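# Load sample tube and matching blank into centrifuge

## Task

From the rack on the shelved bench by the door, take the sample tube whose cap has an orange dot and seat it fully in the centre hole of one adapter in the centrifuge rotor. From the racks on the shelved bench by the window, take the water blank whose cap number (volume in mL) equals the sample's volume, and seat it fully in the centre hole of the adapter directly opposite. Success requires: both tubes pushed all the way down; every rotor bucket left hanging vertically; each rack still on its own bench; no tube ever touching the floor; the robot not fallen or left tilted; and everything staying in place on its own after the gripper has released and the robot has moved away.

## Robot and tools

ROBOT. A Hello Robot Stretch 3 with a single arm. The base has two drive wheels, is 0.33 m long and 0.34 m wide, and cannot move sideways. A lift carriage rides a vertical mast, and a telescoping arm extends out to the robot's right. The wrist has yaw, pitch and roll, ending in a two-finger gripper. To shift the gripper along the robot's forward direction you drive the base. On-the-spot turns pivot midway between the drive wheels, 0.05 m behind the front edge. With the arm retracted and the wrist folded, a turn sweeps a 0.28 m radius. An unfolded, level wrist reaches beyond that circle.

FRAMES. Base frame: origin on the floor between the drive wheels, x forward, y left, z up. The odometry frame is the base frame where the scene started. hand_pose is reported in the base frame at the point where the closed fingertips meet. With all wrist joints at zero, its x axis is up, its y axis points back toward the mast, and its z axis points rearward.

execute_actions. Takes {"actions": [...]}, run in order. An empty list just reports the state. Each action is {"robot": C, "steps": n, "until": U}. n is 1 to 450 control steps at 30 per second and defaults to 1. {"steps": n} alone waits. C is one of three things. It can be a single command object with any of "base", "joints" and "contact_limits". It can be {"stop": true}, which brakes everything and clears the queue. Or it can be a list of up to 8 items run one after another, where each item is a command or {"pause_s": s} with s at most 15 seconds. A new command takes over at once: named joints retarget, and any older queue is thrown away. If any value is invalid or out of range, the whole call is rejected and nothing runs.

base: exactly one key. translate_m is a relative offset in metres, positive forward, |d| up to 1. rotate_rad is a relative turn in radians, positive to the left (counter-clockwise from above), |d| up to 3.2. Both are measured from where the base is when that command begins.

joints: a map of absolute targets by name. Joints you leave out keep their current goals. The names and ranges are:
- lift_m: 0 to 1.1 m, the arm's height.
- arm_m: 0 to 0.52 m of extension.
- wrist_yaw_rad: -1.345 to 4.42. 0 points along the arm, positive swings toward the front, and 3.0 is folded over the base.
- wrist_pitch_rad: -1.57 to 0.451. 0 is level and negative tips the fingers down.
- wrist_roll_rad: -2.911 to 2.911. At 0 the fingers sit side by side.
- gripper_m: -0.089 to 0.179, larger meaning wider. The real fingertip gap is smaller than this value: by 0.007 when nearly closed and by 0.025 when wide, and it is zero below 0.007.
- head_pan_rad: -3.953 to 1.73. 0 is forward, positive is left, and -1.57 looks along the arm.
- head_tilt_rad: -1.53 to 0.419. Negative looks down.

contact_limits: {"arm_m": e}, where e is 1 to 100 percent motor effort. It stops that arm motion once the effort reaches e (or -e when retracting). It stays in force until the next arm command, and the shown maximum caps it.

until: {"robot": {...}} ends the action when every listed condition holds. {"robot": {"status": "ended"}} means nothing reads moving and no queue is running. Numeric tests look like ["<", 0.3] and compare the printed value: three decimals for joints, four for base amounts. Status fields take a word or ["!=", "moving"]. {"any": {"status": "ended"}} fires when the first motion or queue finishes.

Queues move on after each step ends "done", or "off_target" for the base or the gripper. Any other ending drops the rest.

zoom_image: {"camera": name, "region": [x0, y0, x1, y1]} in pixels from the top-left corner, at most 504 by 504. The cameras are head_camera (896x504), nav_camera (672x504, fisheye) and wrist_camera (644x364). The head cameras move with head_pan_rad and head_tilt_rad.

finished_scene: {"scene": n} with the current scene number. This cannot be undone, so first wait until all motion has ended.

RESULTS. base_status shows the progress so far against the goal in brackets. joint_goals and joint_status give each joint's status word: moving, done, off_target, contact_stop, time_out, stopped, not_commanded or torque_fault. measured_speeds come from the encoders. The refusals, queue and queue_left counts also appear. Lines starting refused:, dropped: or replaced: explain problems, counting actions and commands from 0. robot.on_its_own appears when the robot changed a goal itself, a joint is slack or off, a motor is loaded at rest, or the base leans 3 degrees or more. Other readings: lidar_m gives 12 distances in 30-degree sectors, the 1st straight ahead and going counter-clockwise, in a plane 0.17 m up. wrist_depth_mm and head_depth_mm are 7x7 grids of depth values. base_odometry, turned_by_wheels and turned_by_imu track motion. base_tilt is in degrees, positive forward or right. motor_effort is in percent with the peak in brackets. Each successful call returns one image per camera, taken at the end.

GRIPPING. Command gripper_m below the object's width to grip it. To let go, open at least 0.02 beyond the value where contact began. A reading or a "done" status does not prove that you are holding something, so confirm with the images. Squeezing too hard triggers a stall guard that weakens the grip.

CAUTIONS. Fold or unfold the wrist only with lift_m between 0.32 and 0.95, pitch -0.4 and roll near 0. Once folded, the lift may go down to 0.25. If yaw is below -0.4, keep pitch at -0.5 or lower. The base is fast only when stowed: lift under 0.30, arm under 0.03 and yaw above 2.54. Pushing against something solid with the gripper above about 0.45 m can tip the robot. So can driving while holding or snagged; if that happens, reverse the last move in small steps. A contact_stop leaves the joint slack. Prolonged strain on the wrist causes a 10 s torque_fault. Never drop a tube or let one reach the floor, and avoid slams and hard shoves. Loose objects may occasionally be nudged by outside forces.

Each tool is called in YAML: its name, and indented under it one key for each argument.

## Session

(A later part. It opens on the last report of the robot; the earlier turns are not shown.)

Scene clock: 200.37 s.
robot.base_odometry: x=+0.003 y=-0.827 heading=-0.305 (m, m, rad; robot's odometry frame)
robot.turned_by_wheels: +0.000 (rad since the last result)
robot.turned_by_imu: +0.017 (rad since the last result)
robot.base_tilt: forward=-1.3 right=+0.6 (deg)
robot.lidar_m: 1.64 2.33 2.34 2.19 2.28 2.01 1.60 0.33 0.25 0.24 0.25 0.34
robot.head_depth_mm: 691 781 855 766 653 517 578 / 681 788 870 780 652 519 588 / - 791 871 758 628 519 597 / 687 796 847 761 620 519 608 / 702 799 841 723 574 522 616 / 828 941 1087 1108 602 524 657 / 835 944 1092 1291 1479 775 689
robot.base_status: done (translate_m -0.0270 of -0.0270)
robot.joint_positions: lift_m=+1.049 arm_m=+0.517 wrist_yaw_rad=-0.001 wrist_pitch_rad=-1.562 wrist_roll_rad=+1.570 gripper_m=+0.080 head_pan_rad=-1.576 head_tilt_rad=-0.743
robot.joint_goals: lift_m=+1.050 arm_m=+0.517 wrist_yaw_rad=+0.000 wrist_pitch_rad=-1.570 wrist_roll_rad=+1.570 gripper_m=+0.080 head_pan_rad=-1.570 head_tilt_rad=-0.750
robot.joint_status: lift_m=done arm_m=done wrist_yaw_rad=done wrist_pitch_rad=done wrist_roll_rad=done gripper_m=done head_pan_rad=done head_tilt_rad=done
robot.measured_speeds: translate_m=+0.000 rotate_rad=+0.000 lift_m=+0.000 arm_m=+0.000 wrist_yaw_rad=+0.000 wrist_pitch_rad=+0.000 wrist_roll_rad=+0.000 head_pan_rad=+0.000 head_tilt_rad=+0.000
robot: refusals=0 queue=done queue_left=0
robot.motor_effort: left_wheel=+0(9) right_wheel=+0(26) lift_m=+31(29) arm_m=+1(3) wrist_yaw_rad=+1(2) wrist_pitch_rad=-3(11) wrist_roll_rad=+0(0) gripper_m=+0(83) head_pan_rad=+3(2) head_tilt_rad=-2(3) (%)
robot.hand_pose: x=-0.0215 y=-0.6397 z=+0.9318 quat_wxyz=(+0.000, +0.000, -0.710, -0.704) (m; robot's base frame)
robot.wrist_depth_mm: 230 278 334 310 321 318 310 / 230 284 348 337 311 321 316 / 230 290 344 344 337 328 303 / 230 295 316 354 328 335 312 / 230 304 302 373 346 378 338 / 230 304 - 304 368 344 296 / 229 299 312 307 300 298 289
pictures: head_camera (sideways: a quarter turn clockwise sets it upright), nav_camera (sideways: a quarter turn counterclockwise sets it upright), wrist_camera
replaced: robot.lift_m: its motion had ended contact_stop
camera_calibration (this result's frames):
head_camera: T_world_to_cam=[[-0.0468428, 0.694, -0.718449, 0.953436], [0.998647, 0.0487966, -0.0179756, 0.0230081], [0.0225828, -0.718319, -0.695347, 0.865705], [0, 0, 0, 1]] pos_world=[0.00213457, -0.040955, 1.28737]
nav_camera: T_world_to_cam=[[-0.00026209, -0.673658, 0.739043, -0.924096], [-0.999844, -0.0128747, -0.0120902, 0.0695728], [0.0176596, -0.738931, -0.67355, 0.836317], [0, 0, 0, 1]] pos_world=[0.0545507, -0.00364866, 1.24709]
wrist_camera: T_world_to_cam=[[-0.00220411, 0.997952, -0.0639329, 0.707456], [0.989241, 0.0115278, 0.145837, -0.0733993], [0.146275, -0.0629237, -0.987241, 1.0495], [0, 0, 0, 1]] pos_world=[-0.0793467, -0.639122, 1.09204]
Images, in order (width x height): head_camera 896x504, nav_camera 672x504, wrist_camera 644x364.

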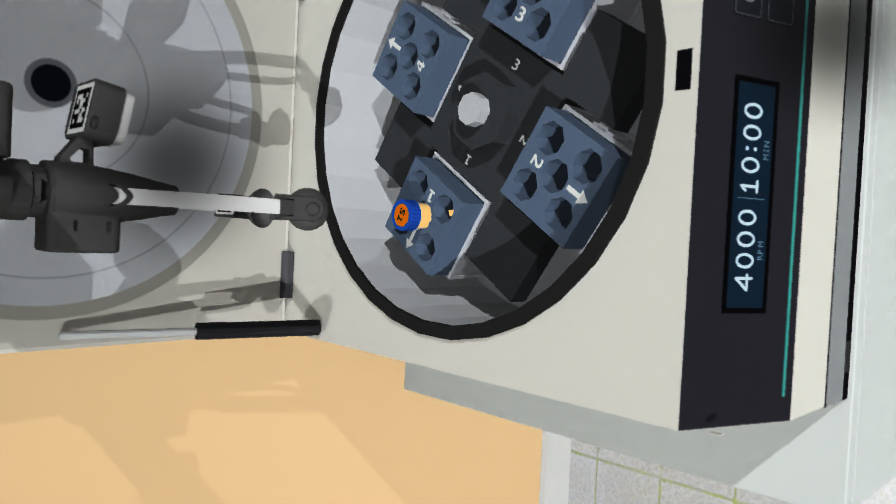

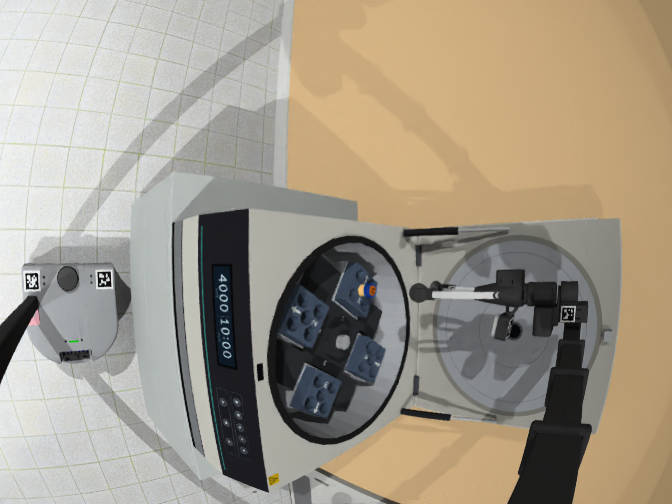

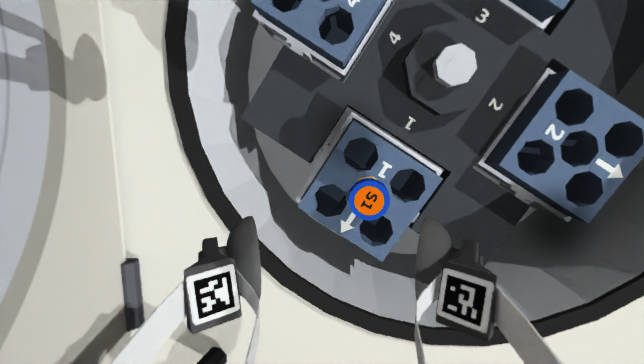

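execute_actions:
  actions:
    - {"robot":[{"joints":{"arm_m":0.0,"lift_m":1.09}},{"base":{"translate_m":0.75}},{"base":{"rotate_rad":1.023}},{"base":{"translate_m":1.0}},{"base":{"translate_m":0.155}},{"base":{"rotate_rad":0.548},"joints":{"head_tilt_rad":-0.55}},{"joints":{"arm_m":0.2}}],"steps":450,"until":{"robot":{"status":"ended"}}}
    - {"steps":450,"until":{"robot":{"status":"ended"}}}
    - {"steps":450,"until":{"robot":{"status":"ended"}}}

Scene clock: 244.37 s.
robot.base_odometry: x=+1.589 y=-0.293 heading=+1.265 (m, m, rad; robot's odometry frame)
robot.turned_by_wheels: +1.571 (rad since the last result)
robot.turned_by_imu: +1.587 (rad since the last result)
robot.base_tilt: forward=-1.3 right=+0.7 (deg)
robot.lidar_m: 1.81 1.47 1.71 3.00 1.74 1.65 1.95 0.78 0.96 0.93 0.97 0.72
robot.head_depth_mm: - - 979 898 763 623 529 / - - 968 939 759 620 527 / - - - - 744 614 526 / 839 960 - 891 753 617 523 / 768 962 1066 959 749 617 523 / 697 965 1069 952 746 614 522 / 849 971 1076 948 642 612 520
robot.base_status: done (rotate_rad +0.5479 of +0.5480)
robot.joint_positions: lift_m=+1.089 arm_m=+0.200 wrist_yaw_rad=+0.000 wrist_pitch_rad=-1.563 wrist_roll_rad=+1.570 gripper_m=+0.080 head_pan_rad=-1.576 head_tilt_rad=-0.557
robot.joint_goals: lift_m=+1.090 arm_m=+0.200 wrist_yaw_rad=+0.000 wrist_pitch_rad=-1.570 wrist_roll_rad=+1.570 gripper_m=+0.080 head_pan_rad=-1.570 head_tilt_rad=-0.550
robot.joint_status: lift_m=done arm_m=done wrist_yaw_rad=done wrist_pitch_rad=done wrist_roll_rad=done gripper_m=done head_pan_rad=done head_tilt_rad=done
robot.measured_speeds: translate_m=+0.000 rotate_rad=+0.000 lift_m=+0.000 arm_m=+0.000 wrist_yaw_rad=+0.000 wrist_pitch_rad=+0.000 wrist_roll_rad=+0.000 head_pan_rad=+0.000 head_tilt_rad=+0.000
robot: refusals=0 queue=done queue_left=0
robot.motor_effort: left_wheel=-1(9) right_wheel=+2(8) lift_m=+31(33) arm_m=+4(5) wrist_yaw_rad=+0(1) wrist_pitch_rad=-3(3) wrist_roll_rad=+0(0) gripper_m=+0(0) head_pan_rad=+3(3) head_tilt_rad=+2(13) (%)
robot.hand_pose: x=-0.0215 y=-0.3223 z=+0.9717 quat_wxyz=(+0.001, +0.000, -0.710, -0.705) (m; robot's base frame)
robot.wrist_depth_mm: 368 364 357 353 347 - - / 379 370 365 359 353 - - / 389 380 373 367 361 - - / 394 389 381 377 372 - - / 406 399 389 384 379 - - / 414 408 - 392 387 - - / 424 420 407 400 - - -
pictures: head_camera (sideways: a quarter turn clockwise sets it upright), nav_camera (sideways: a quarter turn counterclockwise sets it upright), wrist_camera
camera_calibration (this result's frames):
head_camera: T_world_to_cam=[[-0.0475917, 0.548881, -0.834545, 1.10477], [0.998625, 0.0445299, -0.0276614, 0.0356236], [0.0219794, -0.834714, -0.550245, 0.676954], [0, 0, 0, 1]] pos_world=[0.00212436, -0.0429124, 1.29546]
nav_camera: T_world_to_cam=[[0.000504802, -0.525071, 0.851058, -1.07013], [-0.999854, -0.0148001, -0.00853807, 0.0649509], [0.0170789, -0.85093, -0.525002, 0.643074], [0, 0, 0, 1]] pos_world=[0.0544986, -0.0137203, 1.24891]
wrist_camera: T_world_to_cam=[[-0.0030104, 0.99797, -0.0636158, 0.392946], [0.989232, 0.0122807, 0.145841, -0.0826349], [0.146326, -0.0624917, -0.987261, 1.10912], [0, 0, 0, 1]] pos_world=[-0.0793651, -0.321823, 1.13204]
Images, in order (width x height): head_camera 896x504, nav_camera 672x504, wrist_camera 644x364.

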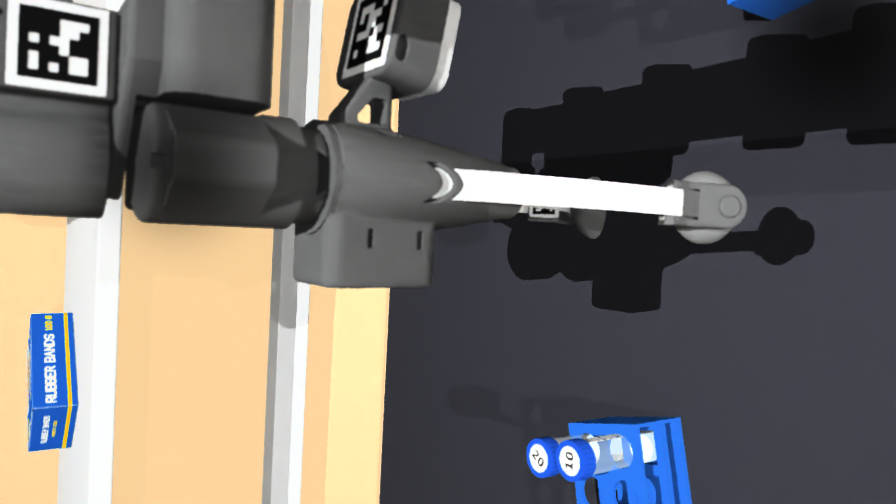

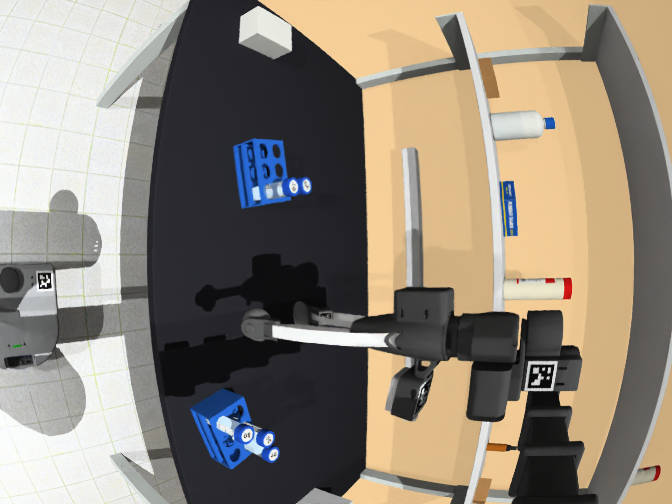

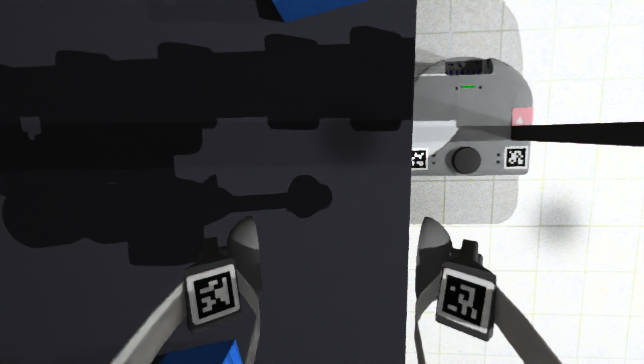

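execute_actions:
  actions:
    - {"robot":{"base":{"translate_m":-0.25},"joints":{"head_tilt_rad":-0.8,"head_pan_rad":-1.75}},"steps":450,"until":{"robot":{"status":"ended"}}}

Scene clock: 250.77 s.
robot.base_odometry: x=+1.513 y=-0.532 heading=+1.265 (m, m, rad; robot's odometry frame)
robot.turned_by_wheels: +0.000 (rad since the last result)
robot.turned_by_imu: +0.002 (rad since the last result)
robot.base_tilt: forward=-1.2 right=+0.8 (deg)
robot.lidar_m: 2.06 1.68 2.08 2.98 1.48 1.57 1.70 0.55 0.96 0.93 0.97 0.95
robot.head_depth_mm: 953 1049 871 722 612 565 1161 / 959 1021 870 717 613 564 1151 / 913 - 863 716 610 561 1152 / 908 1012 863 715 562 550 1150 / - - 837 711 533 549 1148 / 883 979 856 712 592 538 1152 / 870 991 855 708 604 537 1147
robot.base_status: done (translate_m -0.2500 of -0.2500)
robot.joint_positions: lift_m=+1.089 arm_m=+0.200 wrist_yaw_rad=+0.000 wrist_pitch_rad=-1.563 wrist_roll_rad=+1.570 gripper_m=+0.080 head_pan_rad=-1.743 head_tilt_rad=-0.790
robot.joint_goals: lift_m=+1.090 arm_m=+0.200 wrist_yaw_rad=+0.000 wrist_pitch_rad=-1.570 wrist_roll_rad=+1.570 gripper_m=+0.080 head_pan_rad=-1.750 head_tilt_rad=-0.800
robot.joint_status: lift_m=done arm_m=done wrist_yaw_rad=done wrist_pitch_rad=done wrist_roll_rad=done gripper_m=done head_pan_rad=done head_tilt_rad=done
robot.measured_speeds: translate_m=+0.000 rotate_rad=+0.000 lift_m=+0.000 arm_m=+0.000 wrist_yaw_rad=+0.000 wrist_pitch_rad=+0.000 wrist_roll_rad=+0.000 head_pan_rad=+0.000 head_tilt_rad=+0.000
robot: refusals=0 queue=done queue_left=0
robot.motor_effort: left_wheel=-2(5) right_wheel=+2(5) lift_m=+31(31) arm_m=+5(5) wrist_yaw_rad=+0(1) wrist_pitch_rad=-3(3) wrist_roll_rad=+0(0) gripper_m=+0(0) head_pan_rad=-3(16) head_tilt_rad=-3(14) (%)
robot.hand_pose: x=-0.0215 y=-0.3223 z=+0.9717 quat_wxyz=(+0.001, +0.000, -0.710, -0.705) (m; robot's base frame)
robot.wrist_depth_mm: 371 364 358 351 347 - - / 378 373 365 357 355 - - / 389 379 371 364 359 - - / 394 384 378 314 373 - - / 406 398 390 317 380 - - / 414 409 - 391 385 - - / 424 419 412 399 - - -
pictures: head_camera (sideways: a quarter turn clockwise sets it upright), nav_camera (sideways: a quarter turn counterclockwise sets it upright), wrist_camera
camera_calibration (this result's frames):
head_camera: T_world_to_cam=[[0.0746994, 0.724409, -0.685311, 0.90951], [0.993012, -0.117003, -0.0154395, 0.0197397], [-0.0913681, -0.679368, -0.728087, 0.90898], [0, 0, 0, 1]] pos_world=[-0.00448979, -0.039015, 1.28542]
nav_camera: T_world_to_cam=[[-0.117939, -0.697493, 0.70682, -0.881384], [-0.987991, 0.153968, -0.0129185, 0.0705781], [-0.099817, -0.699856, -0.707276, 0.880899], [0, 0, 0, 1]] pos_world=[0.0537099, -0.0091232, 1.24693]
wrist_camera: T_world_to_cam=[[-0.00301073, 0.99797, -0.0636159, 0.392946], [0.989232, 0.012281, 0.145841, -0.0826348], [0.146326, -0.0624918, -0.987261, 1.10912], [0, 0, 0, 1]] pos_world=[-0.0793651, -0.321823, 1.13204]
Images, in order (width x height): head_camera 896x504, nav_camera 672x504, wrist_camera 644x364.

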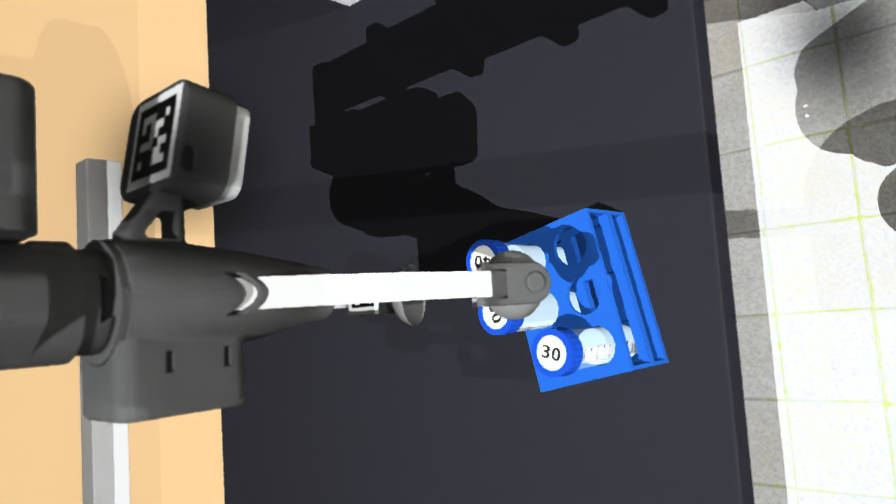

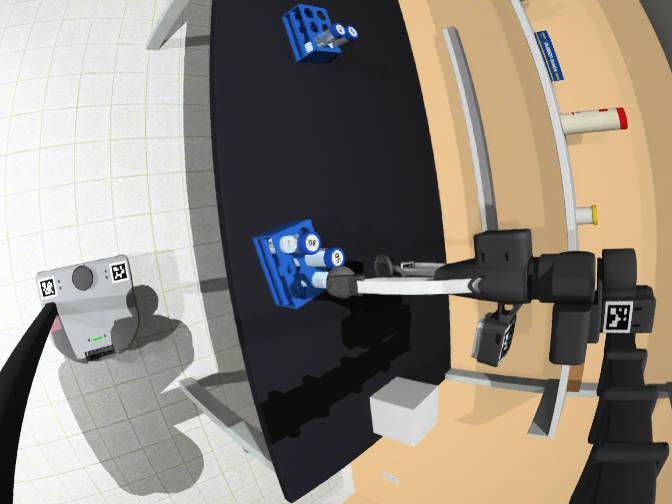

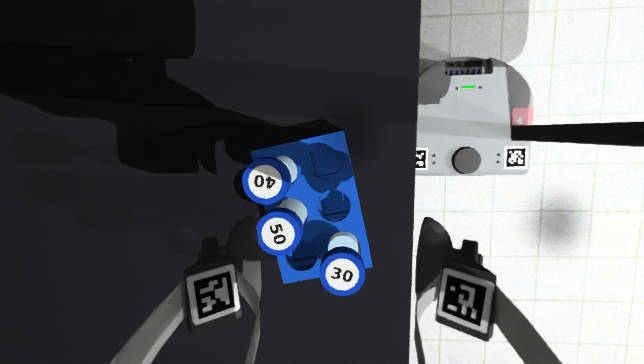

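execute_actions:
  actions:
    - {"robot":[{"base":{"translate_m":0.025},"joints":{"arm_m":0.246}},{"joints":{"lift_m":1.03}}],"steps":450,"until":{"robot":{"status":"ended"}}}

Scene clock: 260.20 s.
robot.base_odometry: x=+1.521 y=-0.508 heading=+1.265 (m, m, rad; robot's odometry frame)
robot.turned_by_wheels: +0.000 (rad since the last result)
robot.turned_by_imu: +0.001 (rad since the last result)
robot.base_tilt: forward=-1.1 right=+0.6 (deg)
robot.lidar_m: 2.03 1.66 2.04 2.98 1.50 1.56 1.72 0.57 0.96 0.93 0.97 0.93
robot.head_depth_mm: - 1057 873 719 613 565 1154 / 950 1043 867 716 612 563 1160 / - 1046 843 717 587 562 1151 / - 1035 838 716 551 550 1151 / - - 821 712 531 551 1148 / 881 991 856 710 606 539 1149 / 874 992 857 709 604 538 1145
robot.base_status: done (translate_m +0.0250 of +0.0250)
robot.joint_positions: lift_m=+1.031 arm_m=+0.246 wrist_yaw_rad=+0.000 wrist_pitch_rad=-1.563 wrist_roll_rad=+1.570 gripper_m=+0.080 head_pan_rad=-1.743 head_tilt_rad=-0.790
robot.joint_goals: lift_m=+1.030 arm_m=+0.246 wrist_yaw_rad=+0.000 wrist_pitch_rad=-1.570 wrist_roll_rad=+1.570 gripper_m=+0.080 head_pan_rad=-1.750 head_tilt_rad=-0.800
robot.joint_status: lift_m=done arm_m=done wrist_yaw_rad=done wrist_pitch_rad=done wrist_roll_rad=done gripper_m=done head_pan_rad=done head_tilt_rad=done
robot.measured_speeds: translate_m=+0.000 rotate_rad=+0.000 lift_m=+0.000 arm_m=+0.000 wrist_yaw_rad=+0.000 wrist_pitch_rad=+0.000 wrist_roll_rad=+0.000 head_pan_rad=+0.000 head_tilt_rad=+0.000
robot: refusals=0 queue=done queue_left=0
robot.motor_effort: left_wheel=-1(4) right_wheel=+2(7) lift_m=+12(28) arm_m=+5(4) wrist_yaw_rad=+0(0) wrist_pitch_rad=-3(3) wrist_roll_rad=+0(0) gripper_m=+0(0) head_pan_rad=-3(3) head_tilt_rad=-4(3) (%)
robot.hand_pose: x=-0.0215 y=-0.3683 z=+0.9128 quat_wxyz=(+0.001, +0.000, -0.710, -0.705) (m; robot's base frame)
robot.wrist_depth_mm: 310 304 300 296 290 982 957 / 319 312 307 299 296 293 998 / 323 320 312 244 298 296 - / 332 328 320 251 305 - - / 340 335 326 261 254 - - / 350 339 - 328 261 - - / 357 349 344 337 331 - -
pictures: head_camera (sideways: a quarter turn clockwise sets it upright), nav_camera (sideways: a quarter turn counterclockwise sets it upright), wrist_camera
camera_calibration (this result's frames):
head_camera: T_world_to_cam=[[0.0748195, 0.72453, -0.68517, 0.909325], [0.992996, -0.117134, -0.0154289, 0.019726], [-0.0914352, -0.679217, -0.72822, 0.909154], [0, 0, 0, 1]] pos_world=[-0.00449448, -0.0390104, 1.28541]
nav_camera: T_world_to_cam=[[-0.118056, -0.697612, 0.706683, -0.881204], [-0.98797, 0.154103, -0.0129219, 0.0705824], [-0.0998875, -0.699707, -0.707413, 0.881078], [0, 0, 0, 1]] pos_world=[0.0537105, -0.00911908, 1.24693]
wrist_camera: T_world_to_cam=[[-0.00301042, 0.99797, -0.0636159, 0.435104], [0.989232, 0.0122807, 0.145841, -0.0734749], [0.146326, -0.0624918, -0.987261, 1.04806], [0, 0, 0, 1]] pos_world=[-0.0793651, -0.367823, 1.0731]
Images, in order (width x height): head_camera 896x504, nav_camera 672x504, wrist_camera 644x364.

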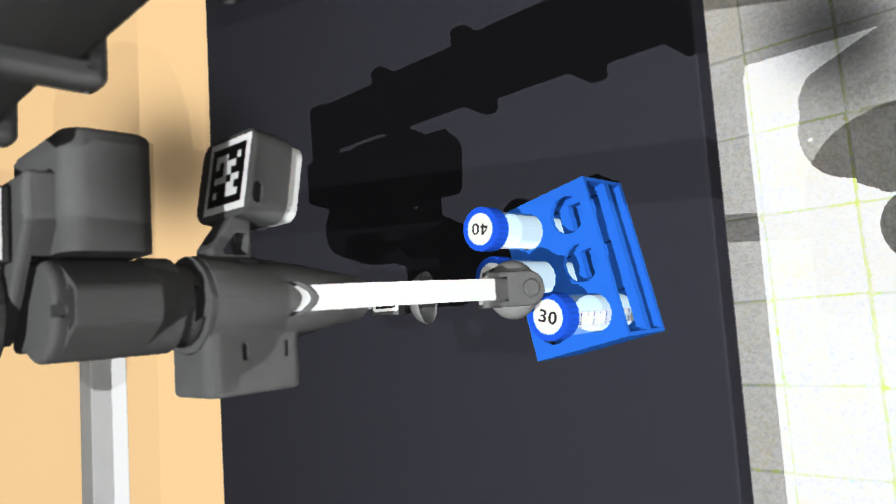

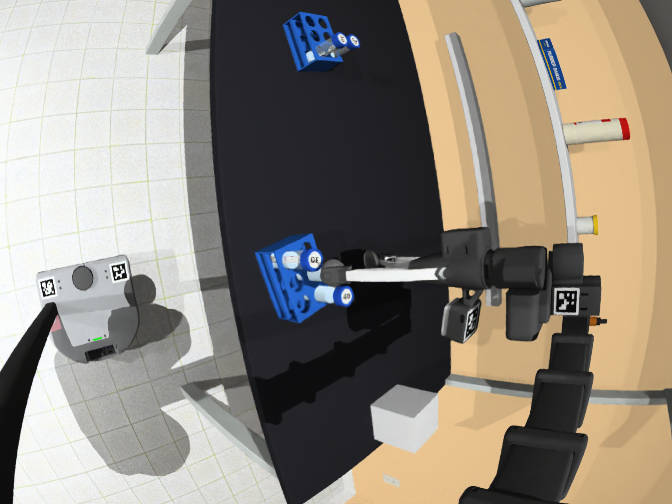

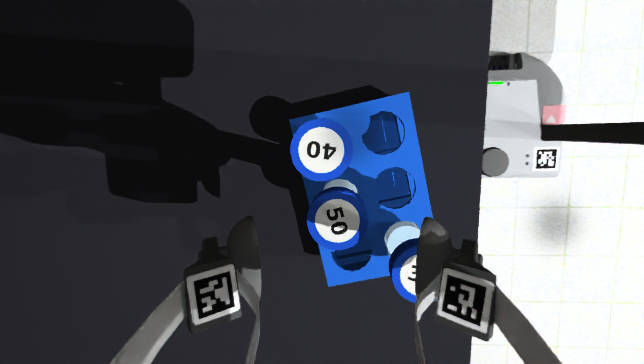

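execute_actions:
  actions:
    - {"robot":[{"joints":{"wrist_roll_rad":1.9,"gripper_m":0.065,"arm_m":0.249,"lift_m":1.0}}],"steps":450,"until":{"robot":{"status":"ended"}}}

Scene clock: 273.83 s.
robot.base_odometry: x=+1.521 y=-0.508 heading=+1.265 (m, m, rad; robot's odometry frame)
robot.turned_by_wheels: +0.000 (rad since the last result)
robot.turned_by_imu: +0.001 (rad since the last result)
robot.base_tilt: forward=-1.4 right=+0.8 (deg)
robot.lidar_m: 2.04 1.67 2.03 2.97 1.50 1.57 1.72 0.57 0.96 0.93 0.97 0.93
robot.head_depth_mm: - 1041 872 717 613 565 1155 / 959 1047 870 716 611 563 1154 / - 1063 815 716 589 563 1155 / - 1057 840 697 551 552 1153 / - - - 712 533 549 1152 / 885 1001 834 711 606 539 1144 / 873 992 856 709 605 537 1147
robot.base_status: done (translate_m +0.0250 of +0.0250)
robot.joint_positions: lift_m=+1.014 arm_m=+0.249 wrist_yaw_rad=+0.002 wrist_pitch_rad=-1.582 wrist_roll_rad=+1.890 gripper_m=+0.065 head_pan_rad=-1.743 head_tilt_rad=-0.790
robot.joint_goals: lift_m=+1.014 arm_m=+0.249 wrist_yaw_rad=+0.000 wrist_pitch_rad=-1.570 wrist_roll_rad=+1.900 gripper_m=+0.065 head_pan_rad=-1.750 head_tilt_rad=-0.800
robot.joint_status: lift_m=contact_stop arm_m=done wrist_yaw_rad=done wrist_pitch_rad=done wrist_roll_rad=done gripper_m=done head_pan_rad=done head_tilt_rad=done
robot.measured_speeds: translate_m=+0.000 rotate_rad=+0.000 lift_m=+0.001 arm_m=+0.000 wrist_yaw_rad=+0.000 wrist_pitch_rad=+0.000 wrist_roll_rad=+0.000 head_pan_rad=+0.000 head_tilt_rad=+0.000
robot: refusals=0 queue=dropped queue_left=0
robot.on_its_own: lift_m is slack since a contact_stop, until your next command for it (your +1.000 is given up)
robot.motor_effort: left_wheel=-2(2) right_wheel=+5(6) lift_m=+21(21) arm_m=+4(4) wrist_yaw_rad=-3(3) wrist_pitch_rad=+4(8) wrist_roll_rad=+4(3) gripper_m=+0(62) head_pan_rad=-3(4) head_tilt_rad=-3(3) (%)
robot.hand_pose: x=-0.0215 y=-0.3663 z=+0.8969 quat_wxyz=(-0.111, -0.113, -0.694, -0.702) (m; robot's base frame)
robot.wrist_depth_mm: 291 286 284 279 277 - 969 / 298 292 290 284 283 - 967 / 305 299 296 234 286 - - / 312 307 304 234 290 - - / 316 314 309 180 237 - - / 324 319 - 311 309 - - / 335 330 325 319 315 316 -
pictures: head_camera (sideways: a quarter turn clockwise sets it upright), nav_camera (sideways: a quarter turn counterclockwise sets it upright), wrist_camera
camera_calibration (this result's frames):
head_camera: T_world_to_cam=[[0.0748516, 0.724705, -0.684982, 0.909079], [0.992997, -0.117132, -0.0154147, 0.0197075], [-0.0914043, -0.679031, -0.728397, 0.909384], [0, 0, 0, 1]] pos_world=[-0.00449384, -0.0390062, 1.2854]
nav_camera: T_world_to_cam=[[-0.118089, -0.697792, 0.706499, -0.880965], [-0.987969, 0.154109, -0.0129265, 0.0705883], [-0.0998576, -0.699526, -0.707596, 0.881316], [0, 0, 0, 1]] pos_world=[0.0537129, -0.00910514, 1.24693]
wrist_camera: T_world_to_cam=[[0.309395, 0.949861, -0.0451516, 0.404694], [0.943122, -0.300434, 0.142339, -0.183601], [0.121638, -0.0866226, -0.988788, 1.02445], [0, 0, 0, 1]] pos_world=[-0.0766638, -0.350823, 1.05737]
Images, in order (width x height): head_camera 896x504, nav_camera 672x504, wrist_camera 644x364.

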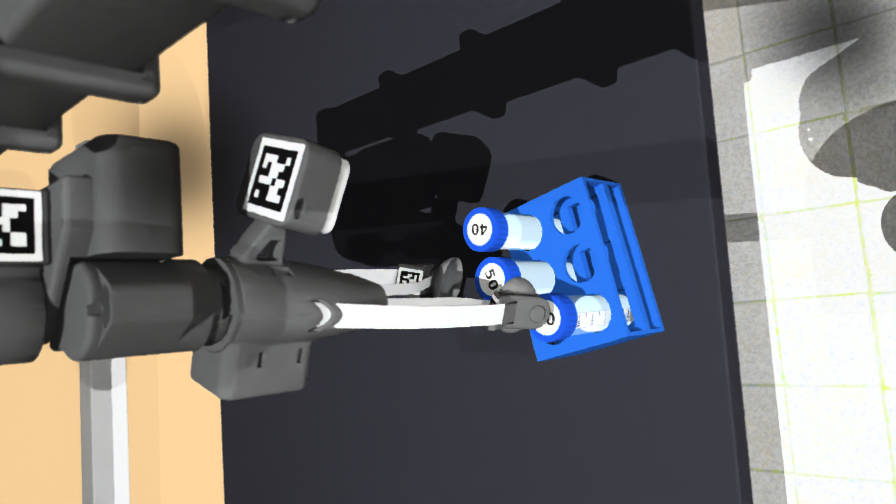

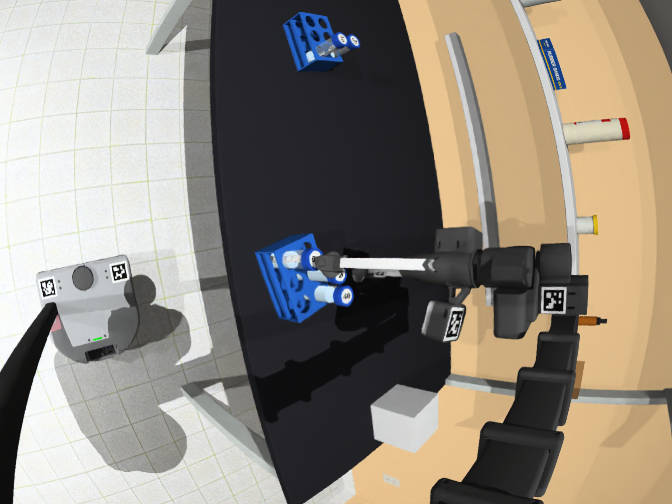

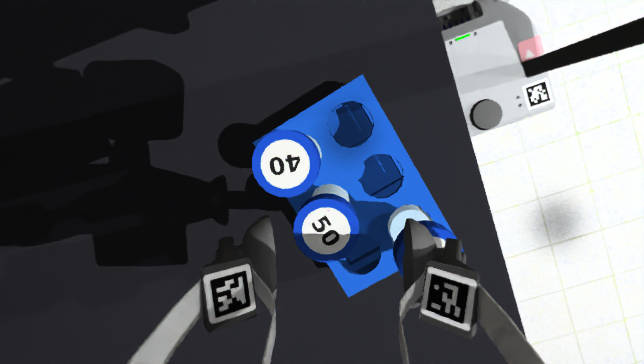

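execute_actions:
  actions:
    - {"robot":[{"joints":{"lift_m":1.04}},{"joints":{"wrist_roll_rad":1.25}},{"joints":{"lift_m":1.02}}],"steps":450,"until":{"robot":{"status":"ended"}}}

Scene clock: 279.13 s.
robot.base_odometry: x=+1.521 y=-0.508 heading=+1.265 (m, m, rad; robot's odometry frame)
robot.turned_by_wheels: +0.000 (rad since the last result)
robot.turned_by_imu: +0.001 (rad since the last result)
robot.base_tilt: forward=-1.3 right=+0.7 (deg)
robot.lidar_m: 2.03 1.66 2.04 2.97 1.50 1.57 1.72 0.57 0.96 0.93 0.97 0.93
robot.head_depth_mm: - 1061 870 718 612 565 1156 / 961 1039 868 716 610 563 1154 / - 1062 839 714 588 563 1152 / - - 851 711 551 552 1155 / - - - 694 532 550 1152 / 875 1005 831 710 607 538 1152 / 872 997 856 709 604 538 1146
robot.base_status: done (translate_m +0.0250 of +0.0250)
robot.joint_positions: lift_m=+1.021 arm_m=+0.249 wrist_yaw_rad=+0.001 wrist_pitch_rad=-1.569 wrist_roll_rad=+1.257 gripper_m=+0.065 head_pan_rad=-1.743 head_tilt_rad=-0.790
robot.joint_goals: lift_m=+1.020 arm_m=+0.249 wrist_yaw_rad=+0.000 wrist_pitch_rad=-1.570 wrist_roll_rad=+1.250 gripper_m=+0.065 head_pan_rad=-1.750 head_tilt_rad=-0.800
robot.joint_status: lift_m=done arm_m=done wrist_yaw_rad=done wrist_pitch_rad=done wrist_roll_rad=done gripper_m=done head_pan_rad=done head_tilt_rad=done
robot.measured_speeds: translate_m=+0.000 rotate_rad=+0.000 lift_m=+0.000 arm_m=+0.000 wrist_yaw_rad=+0.000 wrist_pitch_rad=+0.000 wrist_roll_rad=+0.000 head_pan_rad=+0.000 head_tilt_rad=+0.000
robot: refusals=0 queue=done queue_left=0
robot.motor_effort: left_wheel=-1(2) right_wheel=+3(5) lift_m=+12(31) arm_m=+4(4) wrist_yaw_rad=-1(2) wrist_pitch_rad=-1(4) wrist_roll_rad=-3(3) gripper_m=+0(1) head_pan_rad=-3(4) head_tilt_rad=-3(3) (%)
robot.hand_pose: x=-0.0216 y=-0.3698 z=+0.9030 quat_wxyz=(+0.111, +0.111, -0.699, -0.698) (m; robot's base frame)
robot.wrist_depth_mm: 298 294 290 286 281 277 950 / 307 301 295 293 288 284 983 / 313 307 301 293 238 290 - / 319 315 311 243 243 295 - / 327 324 317 187 262 - - / 334 328 - 317 241 - - / 342 337 331 324 320 - -
pictures: head_camera (sideways: a quarter turn clockwise sets it upright), nav_camera (sideways: a quarter turn counterclockwise sets it upright), wrist_camera
camera_calibration (this result's frames):
head_camera: T_world_to_cam=[[0.0748517, 0.724705, -0.684981, 0.909079], [0.992997, -0.117132, -0.0154147, 0.0197075], [-0.0914044, -0.67903, -0.728397, 0.909385], [0, 0, 0, 1]] pos_world=[-0.00449384, -0.0390062, 1.2854]
nav_camera: T_world_to_cam=[[-0.118089, -0.697792, 0.706499, -0.880964], [-0.987969, 0.154109, -0.0129265, 0.0705883], [-0.0998577, -0.699526, -0.707596, 0.881316], [0, 0, 0, 1]] pos_world=[0.0537129, -0.00910514, 1.24693]
wrist_camera: T_world_to_cam=[[-0.311798, 0.948425, -0.0572014, 0.405188], [0.937219, 0.316895, 0.145594, 0.0397957], [0.156212, -0.00821438, -0.987689, 1.05891], [0, 0, 0, 1]] pos_world=[-0.0763751, -0.388203, 1.06326]
Images, in order (width x height): head_camera 896x504, nav_camera 672x504, wrist_camera 644x364.

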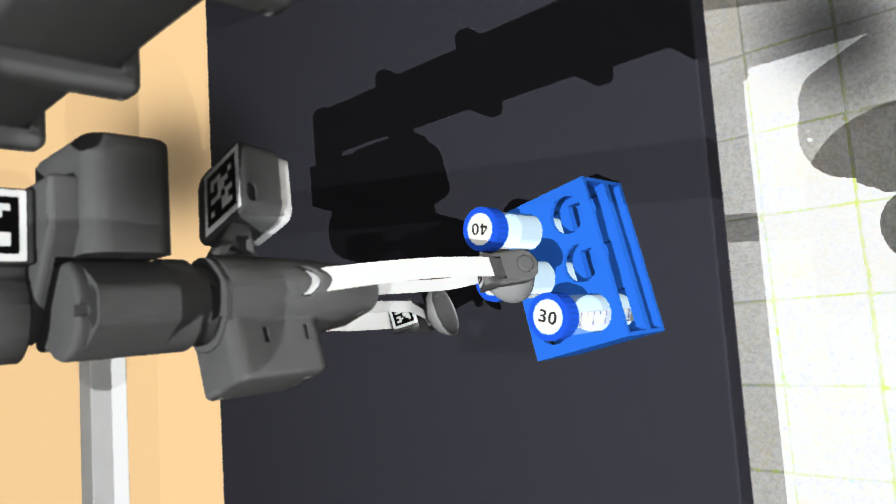

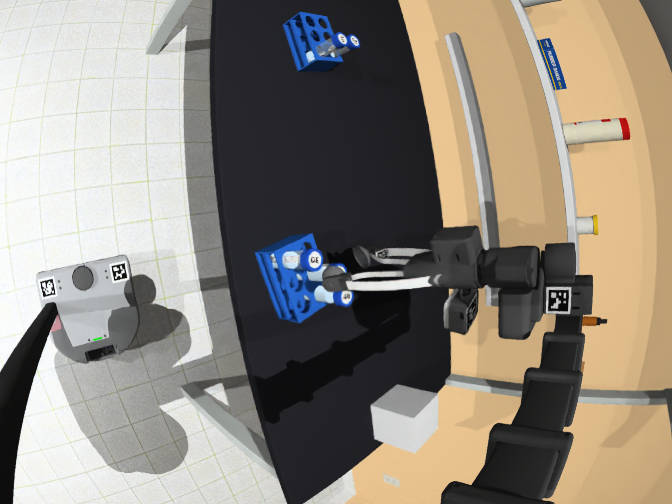

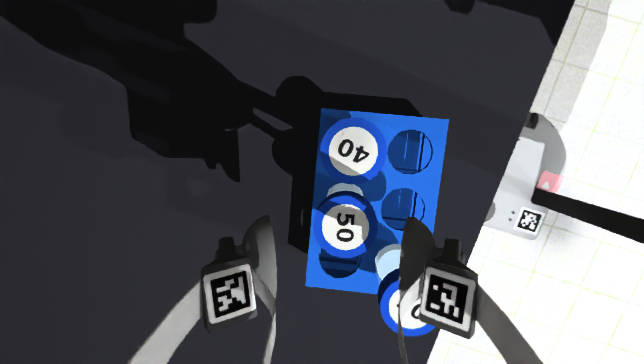

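execute_actions:
  actions:
    - {"robot":[{"joints":{"lift_m":0.985}},{"joints":{"gripper_m":0.015}},{"pause_s":1},{"joints":{"lift_m":1.09}}],"steps":450,"until":{"robot":{"status":"ended"}}}

Scene clock: 288.13 s.
robot.base_odometry: x=+1.521 y=-0.508 heading=+1.265 (m, m, rad; robot's odometry frame)
robot.turned_by_wheels: +0.000 (rad since the last result)
robot.turned_by_imu: +0.001 (rad since the last result)
robot.base_tilt: forward=-1.2 right=+0.7 (deg)
robot.lidar_m: 2.03 1.66 2.03 2.96 1.49 1.57 1.72 0.57 0.96 0.93 0.97 0.93
robot.head_depth_mm: 957 1056 874 720 613 564 1158 / 941 1041 867 716 611 562 1160 / 905 1050 866 715 588 562 1153 / 895 1022 864 679 562 551 1151 / - - 857 695 537 551 1150 / 872 1003 858 713 606 538 1147 / 871 995 854 709 604 537 1141
robot.base_status: done (translate_m +0.0250 of +0.0250)
robot.joint_positions: lift_m=+1.089 arm_m=+0.249 wrist_yaw_rad=+0.001 wrist_pitch_rad=-1.569 wrist_roll_rad=+1.256 gripper_m=+0.015 head_pan_rad=-1.743 head_tilt_rad=-0.790
robot.joint_goals: lift_m=+1.090 arm_m=+0.249 wrist_yaw_rad=+0.000 wrist_pitch_rad=-1.570 wrist_roll_rad=+1.250 gripper_m=+0.015 head_pan_rad=-1.750 head_tilt_rad=-0.800
robot.joint_status: lift_m=done arm_m=done wrist_yaw_rad=done wrist_pitch_rad=done wrist_roll_rad=done gripper_m=done head_pan_rad=done head_tilt_rad=done
robot.measured_speeds: translate_m=+0.000 rotate_rad=+0.000 lift_m=+0.000 arm_m=+0.000 wrist_yaw_rad=+0.000 wrist_pitch_rad=+0.000 wrist_roll_rad=+0.000 head_pan_rad=+0.000 head_tilt_rad=+0.000
robot: refusals=0 queue=done queue_left=0
robot.motor_effort: left_wheel=-1(1) right_wheel=+3(3) lift_m=+32(35) arm_m=+4(4) wrist_yaw_rad=-1(1) wrist_pitch_rad=-1(1) wrist_roll_rad=-3(3) gripper_m=-8(84) head_pan_rad=-3(4) head_tilt_rad=-3(4) (%)
robot.hand_pose: x=-0.0216 y=-0.3698 z=+0.9719 quat_wxyz=(+0.112, +0.111, -0.699, -0.698) (m; robot's base frame)
robot.wrist_depth_mm: 367 360 356 350 345 343 - / 375 372 365 357 354 351 - / 385 378 371 364 357 356 - / 392 388 382 365 363 - - / 406 396 388 148 372 - - / 411 403 396 386 - - - / 419 413 404 399 - - -
pictures: head_camera (sideways: a quarter turn clockwise sets it upright), nav_camera (sideways: a quarter turn counterclockwise sets it upright), wrist_camera
camera_calibration (this result's frames):
head_camera: T_world_to_cam=[[0.0748518, 0.724705, -0.684981, 0.909079], [0.992997, -0.117132, -0.0154147, 0.0197075], [-0.0914045, -0.679031, -0.728397, 0.909384], [0, 0, 0, 1]] pos_world=[-0.00449385, -0.0390062, 1.2854]
nav_camera: T_world_to_cam=[[-0.118089, -0.697792, 0.706499, -0.880964], [-0.987969, 0.154109, -0.0129265, 0.0705883], [-0.0998578, -0.699526, -0.707596, 0.881316], [0, 0, 0, 1]] pos_world=[0.0537129, -0.00910515, 1.24693]
wrist_camera: T_world_to_cam=[[-0.312258, 0.948272, -0.0572266, 0.409095], [0.937066, 0.317353, 0.145585, 0.0299403], [0.156215, -0.00816516, -0.987689, 1.12699], [0, 0, 0, 1]] pos_world=[-0.0763661, -0.388233, 1.13217]
Images, in order (width x height): head_camera 896x504, nav_camera 672x504, wrist_camera 644x364.

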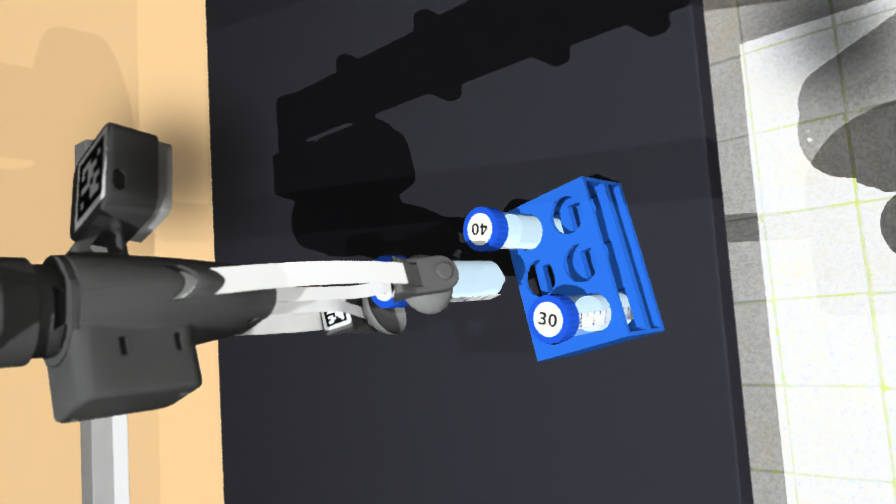

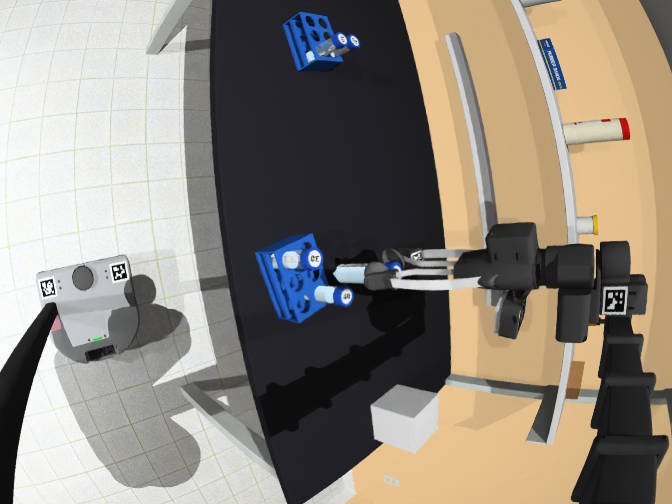

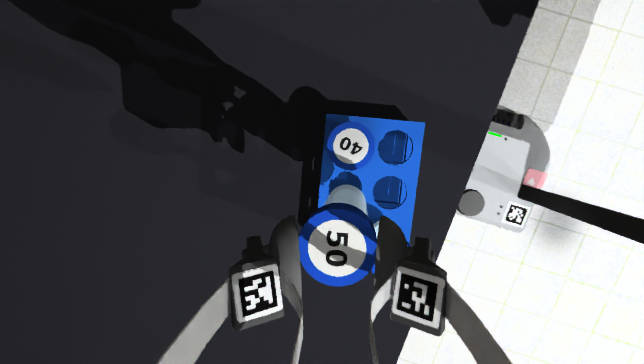

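zoom_image:
  camera: "head_camera"
  region: [370,190,650,350]

Region (370, 190, 650, 350) of head_camera's 896x504 image, scaled by 1.800, with more detail than that image has; it fills the top 288 rows of this view, and the rest is white.

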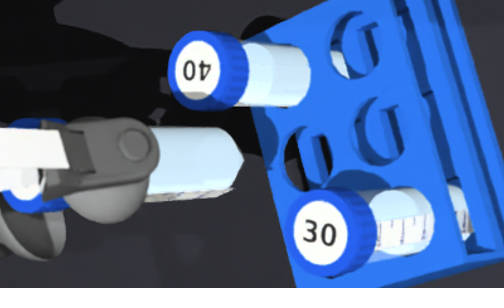

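execute_actions:
  actions:
    - {"robot":[{"joints":{"arm_m":0.0,"wrist_roll_rad":1.57,"head_pan_rad":-2.3,"head_tilt_rad":-0.7}},{"base":{"rotate_rad":2.45}},{"base":{"translate_m":0.95}},{"base":{"rotate_rad":2.21}},{"base":{"translate_m":-0.3}}],"steps":450,"until":{"robot":{"status":"ended"}}}
    - {"steps":450,"until":{"robot":{"status":"ended"}}}
    - {"steps":450,"until":{"robot":{"status":"ended"}}}

Scene clock: 324.20 s.
robot.base_odometry: x=+0.442 y=-0.918 heading=-0.358 (m, m, rad; robot's odometry frame)
robot.turned_by_wheels: +4.660 (rad since the last result)
robot.turned_by_imu: +4.695 (rad since the last result)
robot.base_tilt: forward=-1.2 right=+0.7 (deg)
robot.lidar_m: 1.19 1.88 2.00 2.15 2.20 2.36 2.06 0.42 0.35 0.66 1.03 1.35
robot.head_depth_mm: - 1791 932 810 1022 1336 1190 / - 1610 987 749 821 1145 1189 / 1328 1404 - 700 720 878 1147 / - 1100 - 696 - 778 965 / - - - - - 762 923 / - - - - - 929 1183 / - - - - - - -
robot.base_status: done (translate_m -0.3000 of -0.3000)
robot.joint_positions: lift_m=+1.089 arm_m=+0.000 wrist_yaw_rad=+0.001 wrist_pitch_rad=-1.568 wrist_roll_rad=+1.564 gripper_m=+0.015 head_pan_rad=-2.293 head_tilt_rad=-0.705
robot.joint_goals: lift_m=+1.090 arm_m=+0.000 wrist_yaw_rad=+0.000 wrist_pitch_rad=-1.570 wrist_roll_rad=+1.570 gripper_m=+0.015 head_pan_rad=-2.300 head_tilt_rad=-0.700
robot.joint_status: lift_m=done arm_m=done wrist_yaw_rad=done wrist_pitch_rad=done wrist_roll_rad=done gripper_m=done head_pan_rad=done head_tilt_rad=done
robot.measured_speeds: translate_m=+0.000 rotate_rad=+0.000 lift_m=+0.000 arm_m=+0.000 wrist_yaw_rad=+0.000 wrist_pitch_rad=+0.000 wrist_roll_rad=+0.000 head_pan_rad=+0.000 head_tilt_rad=+0.000
robot: refusals=0 queue=done queue_left=0
robot.motor_effort: left_wheel=-2(6) right_wheel=+3(7) lift_m=+32(32) arm_m=-5(5) wrist_yaw_rad=-2(1) wrist_pitch_rad=-1(1) wrist_roll_rad=+3(6) gripper_m=-8(8) head_pan_rad=-4(30) head_tilt_rad=+1(9) (%)
robot.hand_pose: x=-0.0216 y=-0.1216 z=+0.9719 quat_wxyz=(+0.003, +0.002, -0.708, -0.707) (m; robot's base frame)
robot.wrist_depth_mm: 586 575 564 - - - - / 596 589 693 - - - - / - - - - - - - / - - - - - - - / - - - 148 - - - / - - - - - - - / - - - - - - -
pictures: head_camera (sideways: a quarter turn clockwise sets it upright), nav_camera (sideways: a quarter turn counterclockwise sets it upright), wrist_camera
camera_calibration (this result's frames):
head_camera: T_world_to_cam=[[0.40225, 0.532779, -0.744541, 0.984701], [0.784257, -0.620113, -0.0200329, 0.0269952], [-0.472372, -0.575853, -0.667276, 0.832213], [0, 0, 0, 1]] pos_world=[-0.0241533, -0.0286556, 1.28901]
nav_camera: T_world_to_cam=[[-0.423871, -0.485907, 0.764348, -0.954495], [-0.76233, 0.647088, -0.011389, 0.0672116], [-0.489067, -0.587513, -0.644703, 0.801886], [0, 0, 0, 1]] pos_world=[0.0388308, -0.0361684, 1.24731]
wrist_camera: T_world_to_cam=[[-0.0101378, 0.998265, -0.0580039, 0.187128], [0.989126, 0.0185223, 0.145897, -0.0843875], [0.146719, -0.0558941, -0.987598, 1.1229], [0, 0, 0, 1]] pos_world=[-0.0793838, -0.122476, 1.13214]
Images, in order (width x height): head_camera 896x504, nav_camera 672x504, wrist_camera 644x364.

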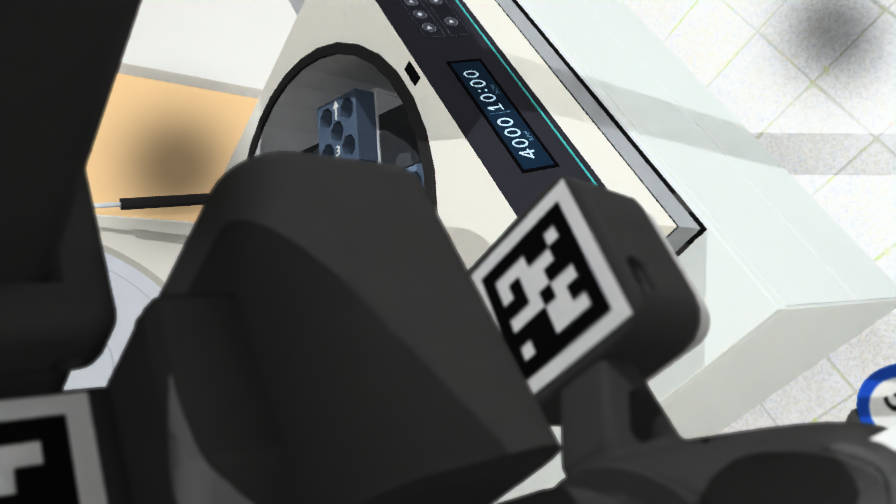

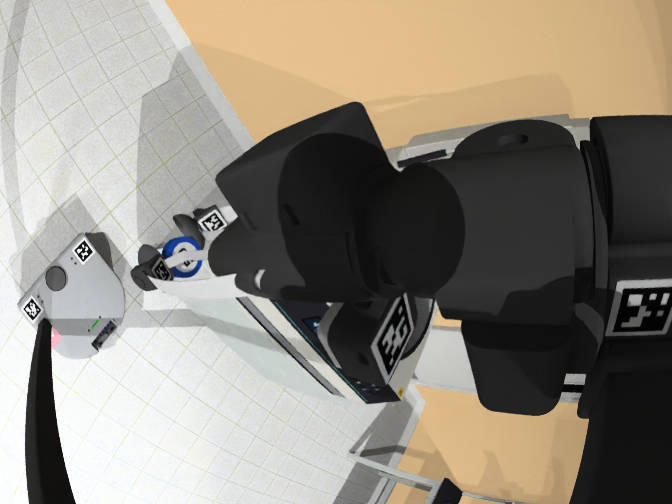

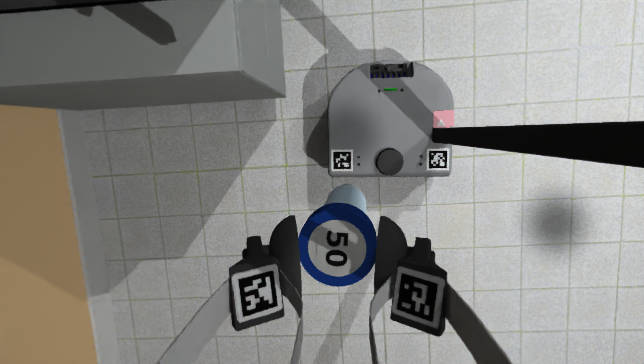

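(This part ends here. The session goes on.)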